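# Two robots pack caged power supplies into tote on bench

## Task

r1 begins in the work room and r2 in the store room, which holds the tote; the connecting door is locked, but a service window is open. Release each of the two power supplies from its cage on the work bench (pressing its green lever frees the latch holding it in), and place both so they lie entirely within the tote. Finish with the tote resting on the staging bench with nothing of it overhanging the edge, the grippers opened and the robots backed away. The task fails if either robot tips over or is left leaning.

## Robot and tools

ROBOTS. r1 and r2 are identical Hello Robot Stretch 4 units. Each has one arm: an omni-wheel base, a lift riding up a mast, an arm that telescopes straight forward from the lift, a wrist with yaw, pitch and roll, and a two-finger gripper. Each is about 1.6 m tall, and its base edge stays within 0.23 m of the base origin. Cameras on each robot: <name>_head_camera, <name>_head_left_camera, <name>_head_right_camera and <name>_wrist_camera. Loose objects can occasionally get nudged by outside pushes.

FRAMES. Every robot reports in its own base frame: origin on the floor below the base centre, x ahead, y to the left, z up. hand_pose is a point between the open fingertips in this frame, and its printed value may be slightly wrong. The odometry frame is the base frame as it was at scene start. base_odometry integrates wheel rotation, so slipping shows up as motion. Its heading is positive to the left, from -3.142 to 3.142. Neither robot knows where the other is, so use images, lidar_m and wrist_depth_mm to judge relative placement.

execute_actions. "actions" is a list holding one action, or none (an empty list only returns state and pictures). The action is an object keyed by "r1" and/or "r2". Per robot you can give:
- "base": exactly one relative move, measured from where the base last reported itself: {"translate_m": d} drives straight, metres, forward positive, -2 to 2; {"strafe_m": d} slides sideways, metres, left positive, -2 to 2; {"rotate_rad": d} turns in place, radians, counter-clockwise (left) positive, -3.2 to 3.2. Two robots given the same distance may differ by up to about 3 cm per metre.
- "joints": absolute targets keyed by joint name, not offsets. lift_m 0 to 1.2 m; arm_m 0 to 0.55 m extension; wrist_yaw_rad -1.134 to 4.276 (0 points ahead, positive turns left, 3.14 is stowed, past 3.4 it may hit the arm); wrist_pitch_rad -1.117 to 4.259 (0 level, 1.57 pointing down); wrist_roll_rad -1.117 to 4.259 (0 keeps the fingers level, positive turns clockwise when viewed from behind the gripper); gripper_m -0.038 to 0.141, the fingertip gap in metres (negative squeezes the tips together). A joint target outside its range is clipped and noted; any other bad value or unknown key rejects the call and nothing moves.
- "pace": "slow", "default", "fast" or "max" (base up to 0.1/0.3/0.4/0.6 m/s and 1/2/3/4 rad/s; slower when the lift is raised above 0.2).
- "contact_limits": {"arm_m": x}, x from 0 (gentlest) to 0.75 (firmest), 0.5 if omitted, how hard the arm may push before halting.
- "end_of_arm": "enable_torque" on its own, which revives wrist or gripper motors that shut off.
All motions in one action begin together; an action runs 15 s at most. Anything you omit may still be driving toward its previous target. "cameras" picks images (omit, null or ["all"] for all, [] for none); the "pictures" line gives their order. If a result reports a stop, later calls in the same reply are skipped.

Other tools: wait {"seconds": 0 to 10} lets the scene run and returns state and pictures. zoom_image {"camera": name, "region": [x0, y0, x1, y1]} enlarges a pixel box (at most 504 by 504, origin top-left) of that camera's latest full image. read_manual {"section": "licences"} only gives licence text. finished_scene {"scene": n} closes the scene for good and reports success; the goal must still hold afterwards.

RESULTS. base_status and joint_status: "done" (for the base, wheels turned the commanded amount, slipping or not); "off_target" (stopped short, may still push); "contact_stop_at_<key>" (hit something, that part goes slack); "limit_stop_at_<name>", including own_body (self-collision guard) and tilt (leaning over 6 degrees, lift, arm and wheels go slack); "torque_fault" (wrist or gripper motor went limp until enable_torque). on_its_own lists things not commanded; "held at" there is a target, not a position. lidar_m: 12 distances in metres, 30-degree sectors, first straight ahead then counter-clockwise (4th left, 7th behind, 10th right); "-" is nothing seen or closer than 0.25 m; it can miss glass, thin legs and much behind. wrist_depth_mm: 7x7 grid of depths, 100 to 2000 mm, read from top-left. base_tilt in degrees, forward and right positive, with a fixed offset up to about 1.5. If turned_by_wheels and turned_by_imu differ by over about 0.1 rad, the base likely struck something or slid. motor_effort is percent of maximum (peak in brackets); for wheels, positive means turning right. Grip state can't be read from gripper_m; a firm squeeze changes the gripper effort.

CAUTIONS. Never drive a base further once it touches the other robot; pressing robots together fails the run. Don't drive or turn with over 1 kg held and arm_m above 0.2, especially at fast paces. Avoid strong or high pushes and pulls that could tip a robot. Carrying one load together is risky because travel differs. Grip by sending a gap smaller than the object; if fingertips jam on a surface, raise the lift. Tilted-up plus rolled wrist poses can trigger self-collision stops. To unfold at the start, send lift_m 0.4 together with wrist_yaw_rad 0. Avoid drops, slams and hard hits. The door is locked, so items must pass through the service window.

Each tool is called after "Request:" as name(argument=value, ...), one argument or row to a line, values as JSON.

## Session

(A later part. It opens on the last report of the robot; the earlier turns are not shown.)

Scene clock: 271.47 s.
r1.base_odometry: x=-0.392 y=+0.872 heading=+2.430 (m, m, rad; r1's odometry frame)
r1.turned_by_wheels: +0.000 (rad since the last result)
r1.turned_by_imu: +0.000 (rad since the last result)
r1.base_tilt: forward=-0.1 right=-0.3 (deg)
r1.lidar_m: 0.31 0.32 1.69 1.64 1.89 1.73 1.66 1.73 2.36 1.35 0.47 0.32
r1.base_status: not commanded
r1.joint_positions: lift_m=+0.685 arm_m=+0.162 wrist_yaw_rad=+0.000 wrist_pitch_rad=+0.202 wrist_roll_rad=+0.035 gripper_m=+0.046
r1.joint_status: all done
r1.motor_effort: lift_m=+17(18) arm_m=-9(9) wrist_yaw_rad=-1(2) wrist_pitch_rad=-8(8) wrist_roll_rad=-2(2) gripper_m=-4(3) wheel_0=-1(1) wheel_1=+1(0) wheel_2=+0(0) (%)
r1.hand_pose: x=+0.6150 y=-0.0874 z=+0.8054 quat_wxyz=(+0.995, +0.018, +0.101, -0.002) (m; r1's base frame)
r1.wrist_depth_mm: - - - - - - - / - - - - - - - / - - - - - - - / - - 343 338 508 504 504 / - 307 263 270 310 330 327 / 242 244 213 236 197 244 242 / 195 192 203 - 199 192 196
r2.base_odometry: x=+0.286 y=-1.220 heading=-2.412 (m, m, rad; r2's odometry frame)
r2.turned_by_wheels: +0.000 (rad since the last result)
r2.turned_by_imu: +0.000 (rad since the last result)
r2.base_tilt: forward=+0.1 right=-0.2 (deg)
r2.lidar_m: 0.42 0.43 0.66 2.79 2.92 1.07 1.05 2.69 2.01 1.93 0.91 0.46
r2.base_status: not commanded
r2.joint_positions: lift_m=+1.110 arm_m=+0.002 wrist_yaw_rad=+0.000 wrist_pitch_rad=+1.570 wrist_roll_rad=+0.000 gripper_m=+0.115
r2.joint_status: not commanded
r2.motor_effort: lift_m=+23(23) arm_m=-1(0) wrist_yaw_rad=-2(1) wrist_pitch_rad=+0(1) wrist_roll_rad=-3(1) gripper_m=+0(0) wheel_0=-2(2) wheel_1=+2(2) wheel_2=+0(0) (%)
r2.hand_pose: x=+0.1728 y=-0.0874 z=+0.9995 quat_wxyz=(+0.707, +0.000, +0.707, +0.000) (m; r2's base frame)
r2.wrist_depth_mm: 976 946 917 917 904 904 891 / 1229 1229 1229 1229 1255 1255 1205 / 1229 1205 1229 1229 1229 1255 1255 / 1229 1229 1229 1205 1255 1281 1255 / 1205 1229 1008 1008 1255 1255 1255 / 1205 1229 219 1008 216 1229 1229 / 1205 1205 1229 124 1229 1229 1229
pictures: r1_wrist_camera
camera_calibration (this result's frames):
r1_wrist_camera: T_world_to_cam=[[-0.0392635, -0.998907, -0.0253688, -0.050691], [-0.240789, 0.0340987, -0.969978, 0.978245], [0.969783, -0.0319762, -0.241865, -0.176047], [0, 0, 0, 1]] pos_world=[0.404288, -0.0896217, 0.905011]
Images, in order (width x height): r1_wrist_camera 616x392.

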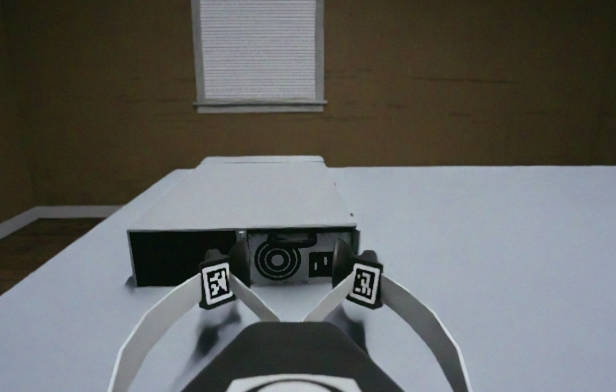

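Request:
execute_actions(
  actions=[
    {"r1":{"joints":{"arm_m":0.182},"pace":"slow"}},
  ],
  cameras=["r1_wrist_camera"],
)

Request:
zoom_image(
  camera="r1_wrist_camera",
  region=[180, 200, 420, 340],
)

Scene clock: 272.87 s.
r1.base_odometry: x=-0.392 y=+0.872 heading=+2.430 (m, m, rad; r1's odometry frame)
r1.turned_by_wheels: +0.000 (rad since the last result)
r1.turned_by_imu: +0.000 (rad since the last result)
r1.base_tilt: forward=-0.1 right=-0.4 (deg)
r1.lidar_m: 0.30 0.29 1.67 1.63 1.86 1.73 1.67 1.74 2.42 1.32 0.48 0.32
r1.base_status: not commanded
r1.joint_positions: lift_m=+0.685 arm_m=+0.180 wrist_yaw_rad=+0.000 wrist_pitch_rad=+0.202 wrist_roll_rad=+0.035 gripper_m=+0.046
r1.joint_status: all done
r1.motor_effort: lift_m=+17(17) arm_m=+9(10) wrist_yaw_rad=-2(0) wrist_pitch_rad=-8(9) wrist_roll_rad=-2(0) gripper_m=-3(3) wheel_0=-1(1) wheel_1=+0(0) wheel_2=+0(0) (%)
r1.hand_pose: x=+0.6338 y=-0.0874 z=+0.8054 quat_wxyz=(+0.995, +0.018, +0.101, -0.002) (m; r1's base frame)
r1.wrist_depth_mm: - - - - - - - / - - - - - - - / - - - - - - - / - - 340 340 508 508 504 / - 289 246 252 332 330 327 / 244 242 198 235 198 243 243 / 195 193 203 - 199 193 199
r2.base_odometry: x=+0.286 y=-1.220 heading=-2.412 (m, m, rad; r2's odometry frame)
r2.turned_by_wheels: +0.000 (rad since the last result)
r2.turned_by_imu: +0.000 (rad since the last result)
r2.base_tilt: forward=+0.1 right=-0.3 (deg)
r2.lidar_m: 0.42 0.45 0.64 2.78 2.94 1.07 1.03 2.68 2.00 1.92 0.91 0.46
r2.base_status: not commanded
r2.joint_positions: lift_m=+1.110 arm_m=+0.002 wrist_yaw_rad=+0.000 wrist_pitch_rad=+1.570 wrist_roll_rad=+0.000 gripper_m=+0.115
r2.joint_status: not commanded
r2.motor_effort: lift_m=+23(22) arm_m=+0(0) wrist_yaw_rad=-1(1) wrist_pitch_rad=+0(1) wrist_roll_rad=-3(1) gripper_m=+0(2) wheel_0=-2(2) wheel_1=+2(1) wheel_2=+0(0) (%)
r2.hand_pose: x=+0.1728 y=-0.0874 z=+0.9995 quat_wxyz=(+0.707, +0.000, +0.707, +0.000) (m; r2's base frame)
r2.wrist_depth_mm: 976 946 931 917 904 904 904 / 1205 1229 1229 1229 1255 1255 1205 / 1229 1229 1229 1229 1255 1255 1281 / 1205 1229 1255 1229 1229 1255 1255 / 1205 1229 1025 1025 1229 1229 1255 / 1205 1205 219 1008 216 1255 1255 / 1229 1205 1229 124 1229 1229 1229
pictures: r1_wrist_camera
camera_calibration (this result's frames):
r1_wrist_camera: T_world_to_cam=[[-0.0393526, -0.998903, -0.0253687, -0.0499207], [-0.240786, 0.0341201, -0.969978, 0.982776], [0.96978, -0.0320627, -0.241865, -0.1943], [0, 0, 0, 1]] pos_world=[0.423103, -0.0896281, 0.905011]
Images, in order (width x height): r1_wrist_camera 616x392.

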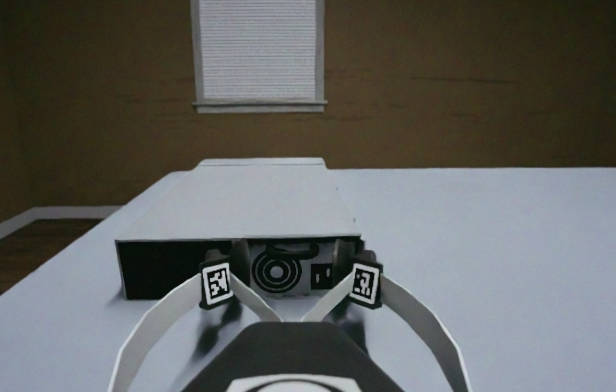

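Region (180, 200, 420, 340) of r1_wrist_camera's 616x392 image, scaled by 2.100; it fills the top 294 rows of this view, and the rest is white.

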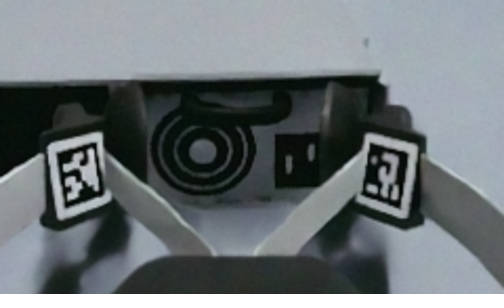

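Request:
execute_actions(
  actions=[
    {"r1":{"joints":{"arm_m":0.191,"gripper_m":0.043},"pace":"slow"}},
  ],
  cameras=["r1_wrist_camera"],
)

Request:
zoom_image(
  camera="r1_wrist_camera",
  region=[180, 200, 420, 340],
)

Scene clock: 273.90 s.
r1.base_odometry: x=-0.392 y=+0.872 heading=+2.429 (m, m, rad; r1's odometry frame)
r1.turned_by_wheels: +0.000 (rad since the last result)
r1.turned_by_imu: +0.000 (rad since the last result)
r1.base_tilt: forward=-0.1 right=-0.4 (deg)
r1.lidar_m: 0.32 0.31 1.69 1.63 1.89 1.75 1.67 1.74 2.40 1.34 0.48 0.31
r1.base_status: not commanded
r1.joint_positions: lift_m=+0.685 arm_m=+0.188 wrist_yaw_rad=-0.005 wrist_pitch_rad=+0.204 wrist_roll_rad=+0.035 gripper_m=+0.043
r1.joint_status: all done
r1.motor_effort: lift_m=+17(17) arm_m=+15(14) wrist_yaw_rad=+13(14) wrist_pitch_rad=-12(11) wrist_roll_rad=-1(1) gripper_m=-1(2) wheel_0=+0(0) wheel_1=+2(2) wheel_2=-6(6) (%)
r1.hand_pose: x=+0.6413 y=-0.0889 z=+0.8051 quat_wxyz=(+0.995, +0.018, +0.102, -0.004) (m; r1's base frame)
r1.wrist_depth_mm: - - - - - - - / - - - - - - - / - - - - - - - / - - 336 336 504 500 500 / 1863 286 237 242 329 329 325 / 241 242 193 233 195 242 240 / 193 191 202 - 202 191 197
r2.base_odometry: x=+0.286 y=-1.220 heading=-2.412 (m, m, rad; r2's odometry frame)
r2.turned_by_wheels: +0.000 (rad since the last result)
r2.turned_by_imu: +0.000 (rad since the last result)
r2.base_tilt: forward=+0.1 right=-0.2 (deg)
r2.lidar_m: 0.43 0.45 0.66 2.77 2.94 1.06 1.04 2.70 1.98 1.93 0.92 0.46
r2.base_status: not commanded
r2.joint_positions: lift_m=+1.110 arm_m=+0.002 wrist_yaw_rad=+0.000 wrist_pitch_rad=+1.570 wrist_roll_rad=+0.000 gripper_m=+0.115
r2.joint_status: not commanded
r2.motor_effort: lift_m=+22(23) arm_m=+0(0) wrist_yaw_rad=-1(1) wrist_pitch_rad=-1(0) wrist_roll_rad=-1(1) gripper_m=-1(1) wheel_0=-2(2) wheel_1=+2(2) wheel_2=+0(0) (%)
r2.hand_pose: x=+0.1728 y=-0.0874 z=+0.9995 quat_wxyz=(+0.707, +0.000, +0.707, +0.000) (m; r2's base frame)
r2.wrist_depth_mm: 960 946 931 917 904 891 904 / 1205 1229 1229 1229 1255 1255 1205 / 1229 1229 1255 1255 1255 1229 1229 / 1205 1229 1229 1255 1255 1255 1255 / 1205 1205 1025 1008 1255 1255 1229 / 1205 1229 220 1008 216 1255 1255 / 1205 1229 1205 124 1229 1255 1255
pictures: r1_wrist_camera
camera_calibration (this result's frames):
r1_wrist_camera: T_world_to_cam=[[-0.0444636, -0.998694, -0.0251725, -0.0479406], [-0.24189, 0.0352102, -0.969665, 0.98481], [0.969284, -0.0370258, -0.24314, -0.200759], [0, 0, 0, 1]] pos_world=[0.430676, -0.0899866, 0.904916]
Images, in order (width x height): r1_wrist_camera 616x392.

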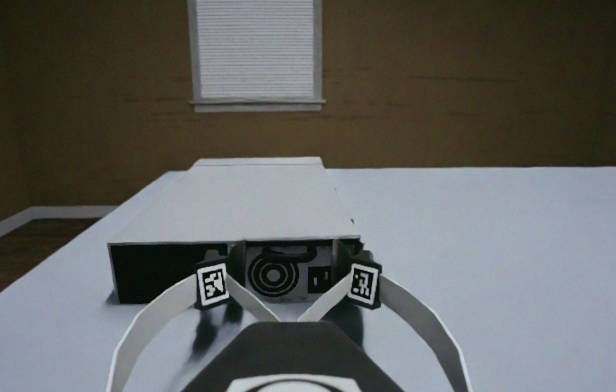

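Region (180, 200, 420, 340) of r1_wrist_camera's 616x392 image, scaled by 2.100; it fills the top 294 rows of this view, and the rest is white.

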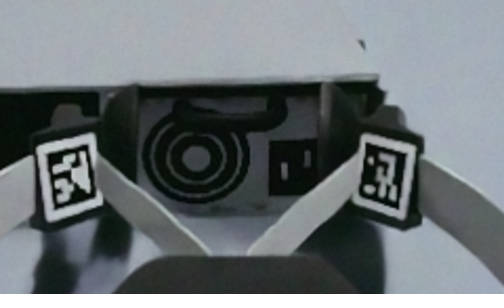

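Request:
execute_actions(
  actions=[
    {"r1":{"joints":{"arm_m":0.179,"gripper_m":0.036},"base":{"strafe_m":-0.003}}},
  ],
  cameras=[],
)

Request:
execute_actions(
  actions=[
    {"r1":{"joints":{"arm_m":0.192},"pace":"slow"}},
  ],
  cameras=["r1_wrist_camera"],
)

Request:
zoom_image(
  camera="r1_wrist_camera",
  region=[180, 200, 420, 340],
)

Scene clock: 274.73 s.
r1.base_odometry: x=-0.390 y=+0.874 heading=+2.429 (m, m, rad; r1's odometry frame)
r1.turned_by_wheels: +0.000 (rad since the last result)
r1.turned_by_imu: +0.000 (rad since the last result)
r1.base_tilt: forward=+0.0 right=-0.4 (deg)
r1.lidar_m: 0.30 0.32 1.69 1.63 1.92 1.76 1.67 1.72 2.38 1.35 0.48 0.33
r1.base_status: done
r1.joint_positions: lift_m=+0.685 arm_m=+0.181 wrist_yaw_rad=+0.000 wrist_pitch_rad=+0.203 wrist_roll_rad=+0.035 gripper_m=+0.036
r1.joint_status: all done
r1.motor_effort: lift_m=+17(17) arm_m=-9(10) wrist_yaw_rad=+0(14) wrist_pitch_rad=-8(10) wrist_roll_rad=-1(0) gripper_m=-4(3) wheel_0=+0(8) wheel_1=-1(1) wheel_2=-1(6) (%)
r1.hand_pose: x=+0.6341 y=-0.0874 z=+0.8054 quat_wxyz=(+0.995, +0.017, +0.101, -0.002) (m; r1's base frame)
r1.wrist_depth_mm: - - - - - - - / - - - - - - - / - - - - - - - / - - 340 342 504 504 508 / - 289 245 252 332 330 327 / 242 243 187 236 192 245 242 / 195 191 203 - 195 191 198
r2.base_odometry: x=+0.286 y=-1.220 heading=-2.412 (m, m, rad; r2's odometry frame)
r2.turned_by_wheels: +0.000 (rad since the last result)
r2.turned_by_imu: +0.000 (rad since the last result)
r2.base_tilt: forward=+0.1 right=-0.3 (deg)
r2.lidar_m: 0.42 0.47 0.66 2.79 2.91 1.07 1.02 2.67 2.00 1.94 0.89 0.46
r2.base_status: not commanded
r2.joint_positions: lift_m=+1.110 arm_m=+0.002 wrist_yaw_rad=+0.000 wrist_pitch_rad=+1.570 wrist_roll_rad=+0.000 gripper_m=+0.115
r2.joint_status: not commanded
r2.motor_effort: lift_m=+23(23) arm_m=+0(0) wrist_yaw_rad=-1(1) wrist_pitch_rad=+0(0) wrist_roll_rad=-4(3) gripper_m=+0(2) wheel_0=-2(2) wheel_1=+2(2) wheel_2=+0(0) (%)
r2.hand_pose: x=+0.1728 y=-0.0874 z=+0.9995 quat_wxyz=(+0.707, +0.000, +0.707, +0.000) (m; r2's base frame)
r2.wrist_depth_mm: 960 946 931 917 917 904 891 / 1229 1229 1255 1229 1281 1255 1229 / 1205 1229 1205 1255 1229 1255 1255 / 1229 1229 1255 1205 1229 1255 1229 / 1205 1205 1025 1025 1229 1255 1229 / 1229 1205 220 1008 216 1255 1229 / 1205 1205 1205 124 1229 1229 1229
pictures: none
No camera images: the call's "cameras" was empty. Leave "cameras" out to get every camera's image.

Scene clock: 275.73 s.
r1.base_odometry: x=-0.390 y=+0.874 heading=+2.429 (m, m, rad; r1's odometry frame)
r1.turned_by_wheels: +0.000 (rad since the last result)
r1.turned_by_imu: +0.000 (rad since the last result)
r1.base_tilt: forward=-0.1 right=-0.3 (deg)
r1.lidar_m: 0.31 0.33 1.67 1.63 1.90 1.73 1.63 1.75 2.39 1.34 0.47 0.31
r1.base_status: not commanded
r1.joint_positions: lift_m=+0.685 arm_m=+0.189 wrist_yaw_rad=-0.004 wrist_pitch_rad=+0.204 wrist_roll_rad=+0.035 gripper_m=+0.036
r1.joint_status: all done
r1.motor_effort: lift_m=+17(17) arm_m=+14(14) wrist_yaw_rad=+10(10) wrist_pitch_rad=-11(12) wrist_roll_rad=-3(3) gripper_m=-3(4) wheel_0=+1(2) wheel_1=+1(1) wheel_2=-5(5) (%)
r1.hand_pose: x=+0.6425 y=-0.0885 z=+0.8051 quat_wxyz=(+0.995, +0.018, +0.102, -0.004) (m; r1's base frame)
r1.wrist_depth_mm: - - - - - - - / - - - - - - - / - - - - - - - / - - 336 336 504 504 500 / 1983 271 237 241 330 329 324 / 239 230 197 233 195 242 241 / 194 191 202 - 201 190 197
r2.base_odometry: x=+0.286 y=-1.220 heading=-2.412 (m, m, rad; r2's odometry frame)
r2.turned_by_wheels: +0.000 (rad since the last result)
r2.turned_by_imu: +0.000 (rad since the last result)
r2.base_tilt: forward=+0.1 right=-0.3 (deg)
r2.lidar_m: 0.43 0.46 0.64 2.79 2.92 1.06 1.04 2.70 1.97 1.95 0.90 0.41
r2.base_status: not commanded
r2.joint_positions: lift_m=+1.110 arm_m=+0.002 wrist_yaw_rad=+0.000 wrist_pitch_rad=+1.570 wrist_roll_rad=+0.000 gripper_m=+0.115
r2.joint_status: not commanded
r2.motor_effort: lift_m=+23(23) arm_m=-1(1) wrist_yaw_rad=-1(1) wrist_pitch_rad=+0(1) wrist_roll_rad=-4(3) gripper_m=-2(1) wheel_0=-2(2) wheel_1=+2(2) wheel_2=+0(0) (%)
r2.hand_pose: x=+0.1728 y=-0.0874 z=+0.9995 quat_wxyz=(+0.707, +0.000, +0.707, +0.000) (m; r2's base frame)
r2.wrist_depth_mm: 976 946 931 931 917 904 904 / 1229 1229 1229 1229 1229 1255 1229 / 1229 1229 1229 1255 1229 1255 1255 / 1205 1229 1205 1255 1255 1255 1229 / 1229 1205 1008 1025 1229 1229 1229 / 1229 1229 219 1025 216 1255 1229 / 1205 1205 1229 124 1229 1255 1255
pictures: r1_wrist_camera
camera_calibration (this result's frames):
r1_wrist_camera: T_world_to_cam=[[-0.0432738, -0.998746, -0.0251703, -0.0483227], [-0.241842, 0.0349165, -0.969687, 0.985076], [0.96935, -0.0358749, -0.24305, -0.201918], [0, 0, 0, 1]] pos_world=[0.431871, -0.0899013, 0.904923]
Images, in order (width x height): r1_wrist_camera 616x392.

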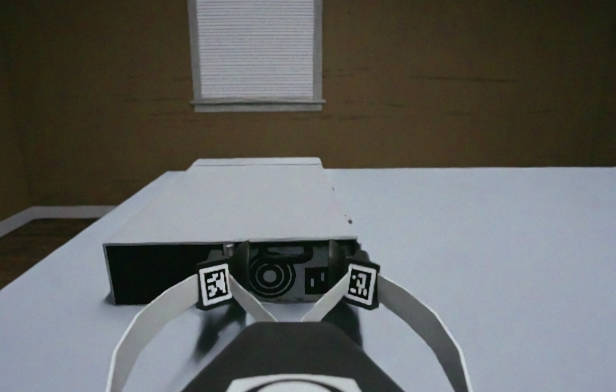

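Region (180, 200, 420, 340) of r1_wrist_camera's 616x392 image, scaled by 2.100; it fills the top 294 rows of this view, and the rest is white.

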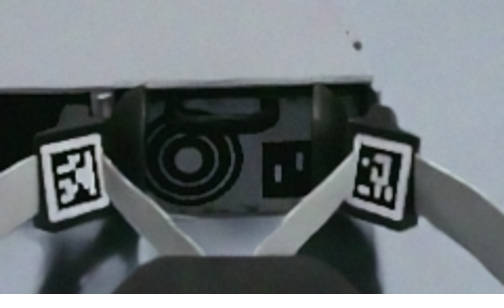

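Request:
execute_actions(
  actions=[
    {"r1":{"joints":{"gripper_m":0.022,"lift_m":0.682},"pace":"slow"}},
  ],
  cameras=["r1_wrist_camera"],
)

Request:
zoom_image(
  camera="r1_wrist_camera",
  region=[180, 200, 420, 340],
)

Scene clock: 276.80 s.
r1.base_odometry: x=-0.390 y=+0.874 heading=+2.429 (m, m, rad; r1's odometry frame)
r1.turned_by_wheels: +0.000 (rad since the last result)
r1.turned_by_imu: +0.000 (rad since the last result)
r1.base_tilt: forward=-0.1 right=-0.3 (deg)
r1.lidar_m: 0.30 0.34 1.70 1.64 1.88 1.69 1.64 1.76 2.36 1.37 0.49 0.30
r1.base_status: not commanded
r1.joint_positions: lift_m=+0.682 arm_m=+0.190 wrist_yaw_rad=-0.003 wrist_pitch_rad=+0.202 wrist_roll_rad=+0.035 gripper_m=+0.022
r1.joint_status: all done
r1.motor_effort: lift_m=+15(16) arm_m=+13(14) wrist_yaw_rad=+8(13) wrist_pitch_rad=-7(13) wrist_roll_rad=+0(2) gripper_m=-7(9) wheel_0=+2(2) wheel_1=+1(1) wheel_2=-5(5) (%)
r1.hand_pose: x=+0.6430 y=-0.0884 z=+0.8027 quat_wxyz=(+0.995, +0.018, +0.101, -0.003) (m; r1's base frame)
r1.wrist_depth_mm: - - - - - - - / - - - - - - - / - - - - - - - / - 634 332 330 496 500 496 / 1863 271 235 243 327 322 322 / 237 237 193 230 190 238 237 / 191 185 198 - 199 188 195
r2.base_odometry: x=+0.286 y=-1.220 heading=-2.412 (m, m, rad; r2's odometry frame)
r2.turned_by_wheels: +0.000 (rad since the last result)
r2.turned_by_imu: +0.000 (rad since the last result)
r2.base_tilt: forward=+0.1 right=-0.2 (deg)
r2.lidar_m: 0.43 0.46 0.67 2.79 2.93 1.09 1.04 2.71 2.03 1.94 0.85 0.43
r2.base_status: not commanded
r2.joint_positions: lift_m=+1.110 arm_m=+0.002 wrist_yaw_rad=+0.000 wrist_pitch_rad=+1.570 wrist_roll_rad=+0.000 gripper_m=+0.115
r2.joint_status: not commanded
r2.motor_effort: lift_m=+23(22) arm_m=+0(1) wrist_yaw_rad=-1(1) wrist_pitch_rad=+0(0) wrist_roll_rad=-1(4) gripper_m=-1(0) wheel_0=-2(2) wheel_1=+2(2) wheel_2=+0(0) (%)
r2.hand_pose: x=+0.1728 y=-0.0874 z=+0.9995 quat_wxyz=(+0.707, +0.000, +0.707, +0.000) (m; r2's base frame)
r2.wrist_depth_mm: 976 960 931 917 904 904 904 / 1229 1229 1229 1255 1255 1255 1229 / 1229 1229 1229 1205 1255 1229 1255 / 1229 1205 1255 1229 1255 1255 1229 / 1205 1205 1008 1025 1229 1255 1255 / 1205 1205 219 1025 216 1229 1255 / 1205 1229 1229 124 1205 1229 1255
pictures: r1_wrist_camera
camera_calibration (this result's frames):
r1_wrist_camera: T_world_to_cam=[[-0.042556, -0.99878, -0.0250459, -0.0487472], [-0.240304, 0.0345651, -0.970082, 0.98213], [0.969764, -0.0352641, -0.241482, -0.204445], [0, 0, 0, 1]] pos_world=[0.432199, -0.0898447, 0.902156]
Images, in order (width x height): r1_wrist_camera 616x392.

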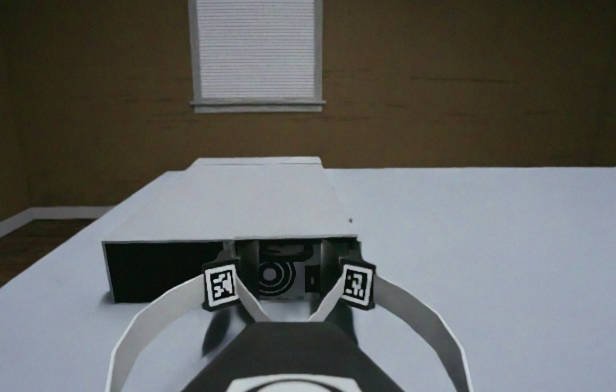

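Region (180, 200, 420, 340) of r1_wrist_camera's 616x392 image, scaled by 2.100; it fills the top 294 rows of this view, and the rest is white.

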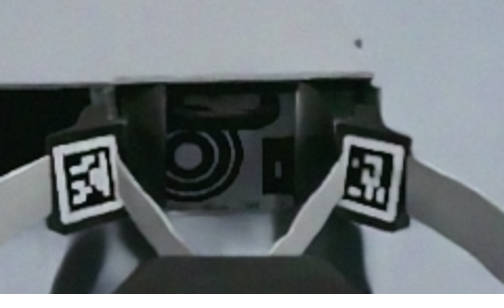

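Request:
execute_actions(
  actions=[
    {"r1":{"joints":{"gripper_m":0.008,"arm_m":0.196},"base":{"strafe_m":0.003},"pace":"slow"}},
  ],
  cameras=["r1_wrist_camera","r1_head_camera","r1_head_right_camera"],
)

Request:
zoom_image(
  camera="r1_wrist_camera",
  region=[180, 200, 420, 340],
)

Scene clock: 277.93 s.
r1.base_odometry: x=-0.392 y=+0.871 heading=+2.429 (m, m, rad; r1's odometry frame)
r1.turned_by_wheels: +0.000 (rad since the last result)
r1.turned_by_imu: +0.000 (rad since the last result)
r1.base_tilt: forward=-0.1 right=-0.4 (deg)
r1.lidar_m: 0.31 0.33 1.67 1.64 1.86 1.75 1.67 1.75 2.36 1.34 0.44 0.31
r1.base_status: done
r1.joint_positions: lift_m=+0.682 arm_m=+0.194 wrist_yaw_rad=-0.004 wrist_pitch_rad=+0.204 wrist_roll_rad=+0.035 gripper_m=+0.008
r1.joint_status: all done
r1.motor_effort: lift_m=+16(16) arm_m=+13(14) wrist_yaw_rad=+11(16) wrist_pitch_rad=-11(11) wrist_roll_rad=+1(1) gripper_m=-14(16) wheel_0=+1(1) wheel_1=+3(4) wheel_2=-7(5) (%)
r1.hand_pose: x=+0.6468 y=-0.0886 z=+0.8022 quat_wxyz=(+0.995, +0.018, +0.102, -0.004) (m; r1's base frame)
r1.wrist_depth_mm: - - - - - - - / - - - - - - - / - - - - - - - / - 627 327 325 488 484 484 / 1863 267 231 237 320 319 317 / 236 224 191 228 185 236 235 / 189 189 197 - 198 187 193
r2.base_odometry: x=+0.286 y=-1.220 heading=-2.412 (m, m, rad; r2's odometry frame)
r2.turned_by_wheels: +0.000 (rad since the last result)
r2.turned_by_imu: +0.000 (rad since the last result)
r2.base_tilt: forward=+0.1 right=-0.2 (deg)
r2.lidar_m: 0.42 0.46 0.67 2.78 2.94 1.07 1.04 2.68 2.02 1.93 0.91 0.46
r2.base_status: not commanded
r2.joint_positions: lift_m=+1.110 arm_m=+0.002 wrist_yaw_rad=+0.000 wrist_pitch_rad=+1.570 wrist_roll_rad=+0.000 gripper_m=+0.115
r2.joint_status: not commanded
r2.motor_effort: lift_m=+23(23) arm_m=-1(1) wrist_yaw_rad=-2(1) wrist_pitch_rad=+0(1) wrist_roll_rad=-2(1) gripper_m=+0(2) wheel_0=-2(2) wheel_1=+1(2) wheel_2=+0(0) (%)
r2.hand_pose: x=+0.1728 y=-0.0874 z=+0.9995 quat_wxyz=(+0.707, +0.000, +0.707, +0.000) (m; r2's base frame)
r2.wrist_depth_mm: 976 946 946 904 917 904 891 / 1205 1205 1255 1255 1229 1255 1229 / 1229 1255 1229 1229 1255 1255 1255 / 1205 1229 1229 1229 1255 1255 1255 / 1205 1205 1025 1025 1205 1255 1229 / 1205 1229 219 1008 215 1229 1229 / 1182 1205 1229 124 1229 1255 1255
pictures: r1_head_camera, r1_head_right_camera, r1_wrist_camera
camera_calibration (this result's frames):
r1_wrist_camera: T_world_to_cam=[[-0.0433514, -0.998747, -0.0249856, -0.048342], [-0.241765, 0.0347532, -0.969712, 0.983256], [0.969366, -0.0359977, -0.242969, -0.206859], [0, 0, 0, 1]] pos_world=[0.436143, -0.0898992, 0.902007]
Images, in order (width x height): r1_head_camera 420x560, r1_head_right_camera 420x672, r1_wrist_camera 616x392.

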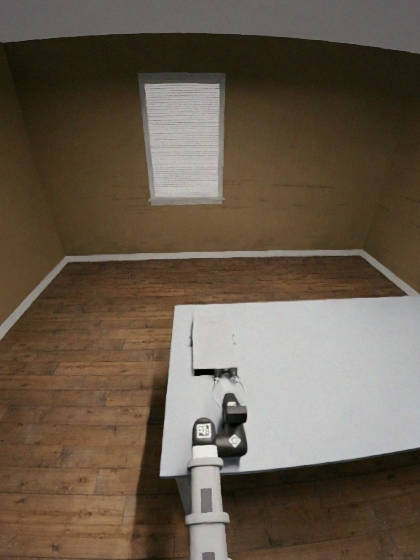

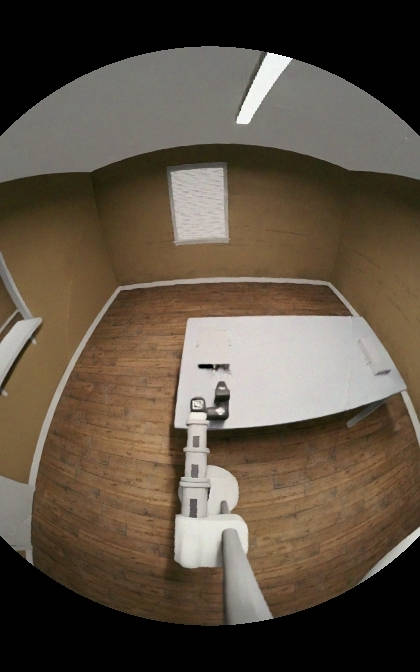

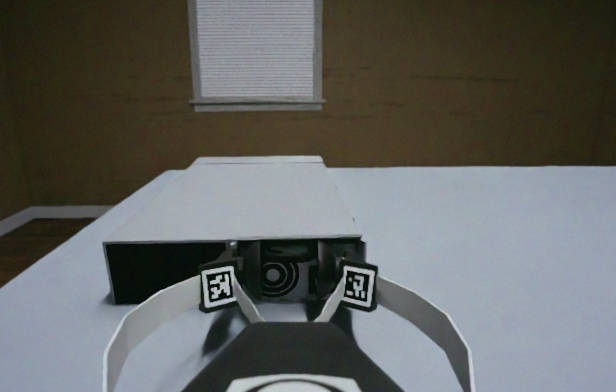

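Region (180, 200, 420, 340) of r1_wrist_camera's 616x392 image, scaled by 2.100; it fills the top 294 rows of this view, and the rest is white.

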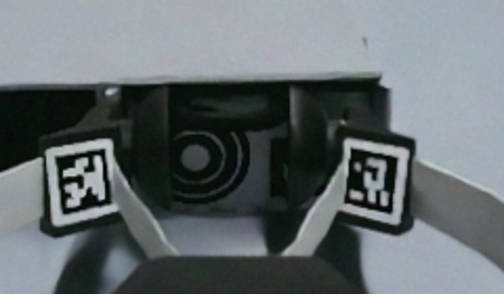

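Request:
zoom_image(
  camera="r1_head_camera",
  region=[200, 355, 250, 395],
)

Region (200, 355, 250, 395) of r1_head_camera's 420x560 image, scaled by 10.080, with more detail than that image has; it fills the top 403 rows of this view, and the rest is white.

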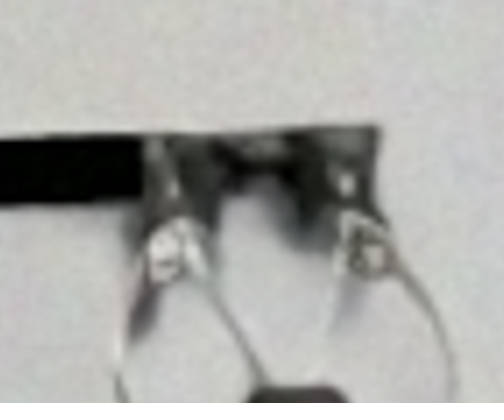

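Request:
execute_actions(
  actions=[
    {"r1":{"joints":{"gripper_m":-0.015,"arm_m":0.203,"lift_m":0.681},"pace":"slow"}},
  ],
  cameras=["r1_wrist_camera"],
)

Request:
zoom_image(
  camera="r1_wrist_camera",
  region=[180, 200, 420, 340],
)

Scene clock: 280.73 s.
r1.base_odometry: x=-0.392 y=+0.871 heading=+2.429 (m, m, rad; r1's odometry frame)
r1.turned_by_wheels: +0.000 (rad since the last result)
r1.turned_by_imu: +0.000 (rad since the last result)
r1.base_tilt: forward=+0.0 right=-0.4 (deg)
r1.lidar_m: 0.33 0.30 1.70 1.62 1.86 1.73 1.66 1.74 2.36 1.30 0.45 0.34
r1.base_status: not commanded
r1.joint_positions: lift_m=+0.681 arm_m=+0.200 wrist_yaw_rad=-0.006 wrist_pitch_rad=+0.205 wrist_roll_rad=+0.035 gripper_m=-0.014
r1.joint_status: all done
r1.on_its_own: wrist_yaw_rad is at rest, and its effort (+15) is outside its rest range (-13 to +13)
r1.motor_effort: lift_m=+16(15) arm_m=+14(18) wrist_yaw_rad=+15(23) wrist_pitch_rad=-15(15) wrist_roll_rad=+0(0) gripper_m=-18(22) wheel_0=+2(3) wheel_1=+3(3) wheel_2=-9(10) (%)
r1.hand_pose: x=+0.6533 y=-0.0891 z=+0.8009 quat_wxyz=(+0.995, +0.018, +0.102, -0.005) (m; r1's base frame)
r1.wrist_depth_mm: - - - - - - - / - - - - - - - / - - - - - - - / - 544 319 317 488 480 484 / 340 268 226 229 317 315 315 / 232 211 209 225 185 234 232 / 187 185 195 - 196 185 190
r2.base_odometry: x=+0.286 y=-1.220 heading=-2.412 (m, m, rad; r2's odometry frame)
r2.turned_by_wheels: +0.000 (rad since the last result)
r2.turned_by_imu: +0.001 (rad since the last result)
r2.base_tilt: forward=+0.1 right=-0.2 (deg)
r2.lidar_m: 0.42 0.45 0.65 2.78 2.94 1.07 1.04 2.68 1.98 1.94 0.90 0.45
r2.base_status: not commanded
r2.joint_positions: lift_m=+1.110 arm_m=+0.002 wrist_yaw_rad=+0.000 wrist_pitch_rad=+1.570 wrist_roll_rad=+0.000 gripper_m=+0.115
r2.joint_status: not commanded
r2.motor_effort: lift_m=+23(23) arm_m=+0(0) wrist_yaw_rad=-1(2) wrist_pitch_rad=-1(1) wrist_roll_rad=-3(3) gripper_m=+0(0) wheel_0=-2(2) wheel_1=+2(2) wheel_2=+0(0) (%)
r2.hand_pose: x=+0.1728 y=-0.0874 z=+0.9995 quat_wxyz=(+0.707, +0.000, +0.707, +0.000) (m; r2's base frame)
r2.wrist_depth_mm: 976 946 931 917 904 891 891 / 1229 1229 1255 1229 1255 1255 1229 / 1205 1255 1229 1229 1229 1255 1255 / 1229 1229 1229 1255 1229 1255 1255 / 1205 1229 1008 1025 1229 1229 1255 / 1205 1229 219 1025 216 1255 1255 / 1229 1205 1229 124 1229 1229 1255
pictures: r1_wrist_camera
camera_calibration (this result's frames):
r1_wrist_camera: T_world_to_cam=[[-0.0451871, -0.998667, -0.0249421, -0.047429], [-0.242768, 0.0351969, -0.969446, 0.984065], [0.969031, -0.0377512, -0.244035, -0.212629], [0, 0, 0, 1]] pos_world=[0.442801, -0.0900288, 0.900926]
Images, in order (width x height): r1_wrist_camera 616x392.

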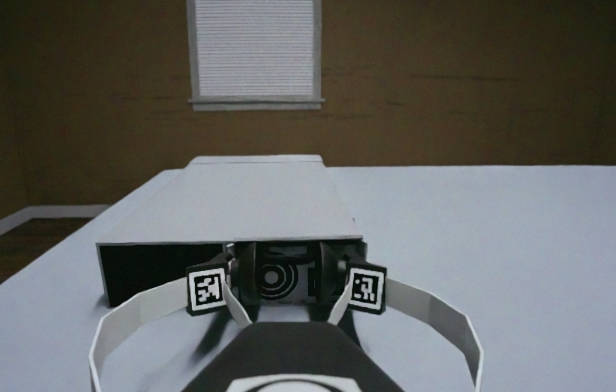

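Region (180, 200, 420, 340) of r1_wrist_camera's 616x392 image, scaled by 2.100; it fills the top 294 rows of this view, and the rest is white.

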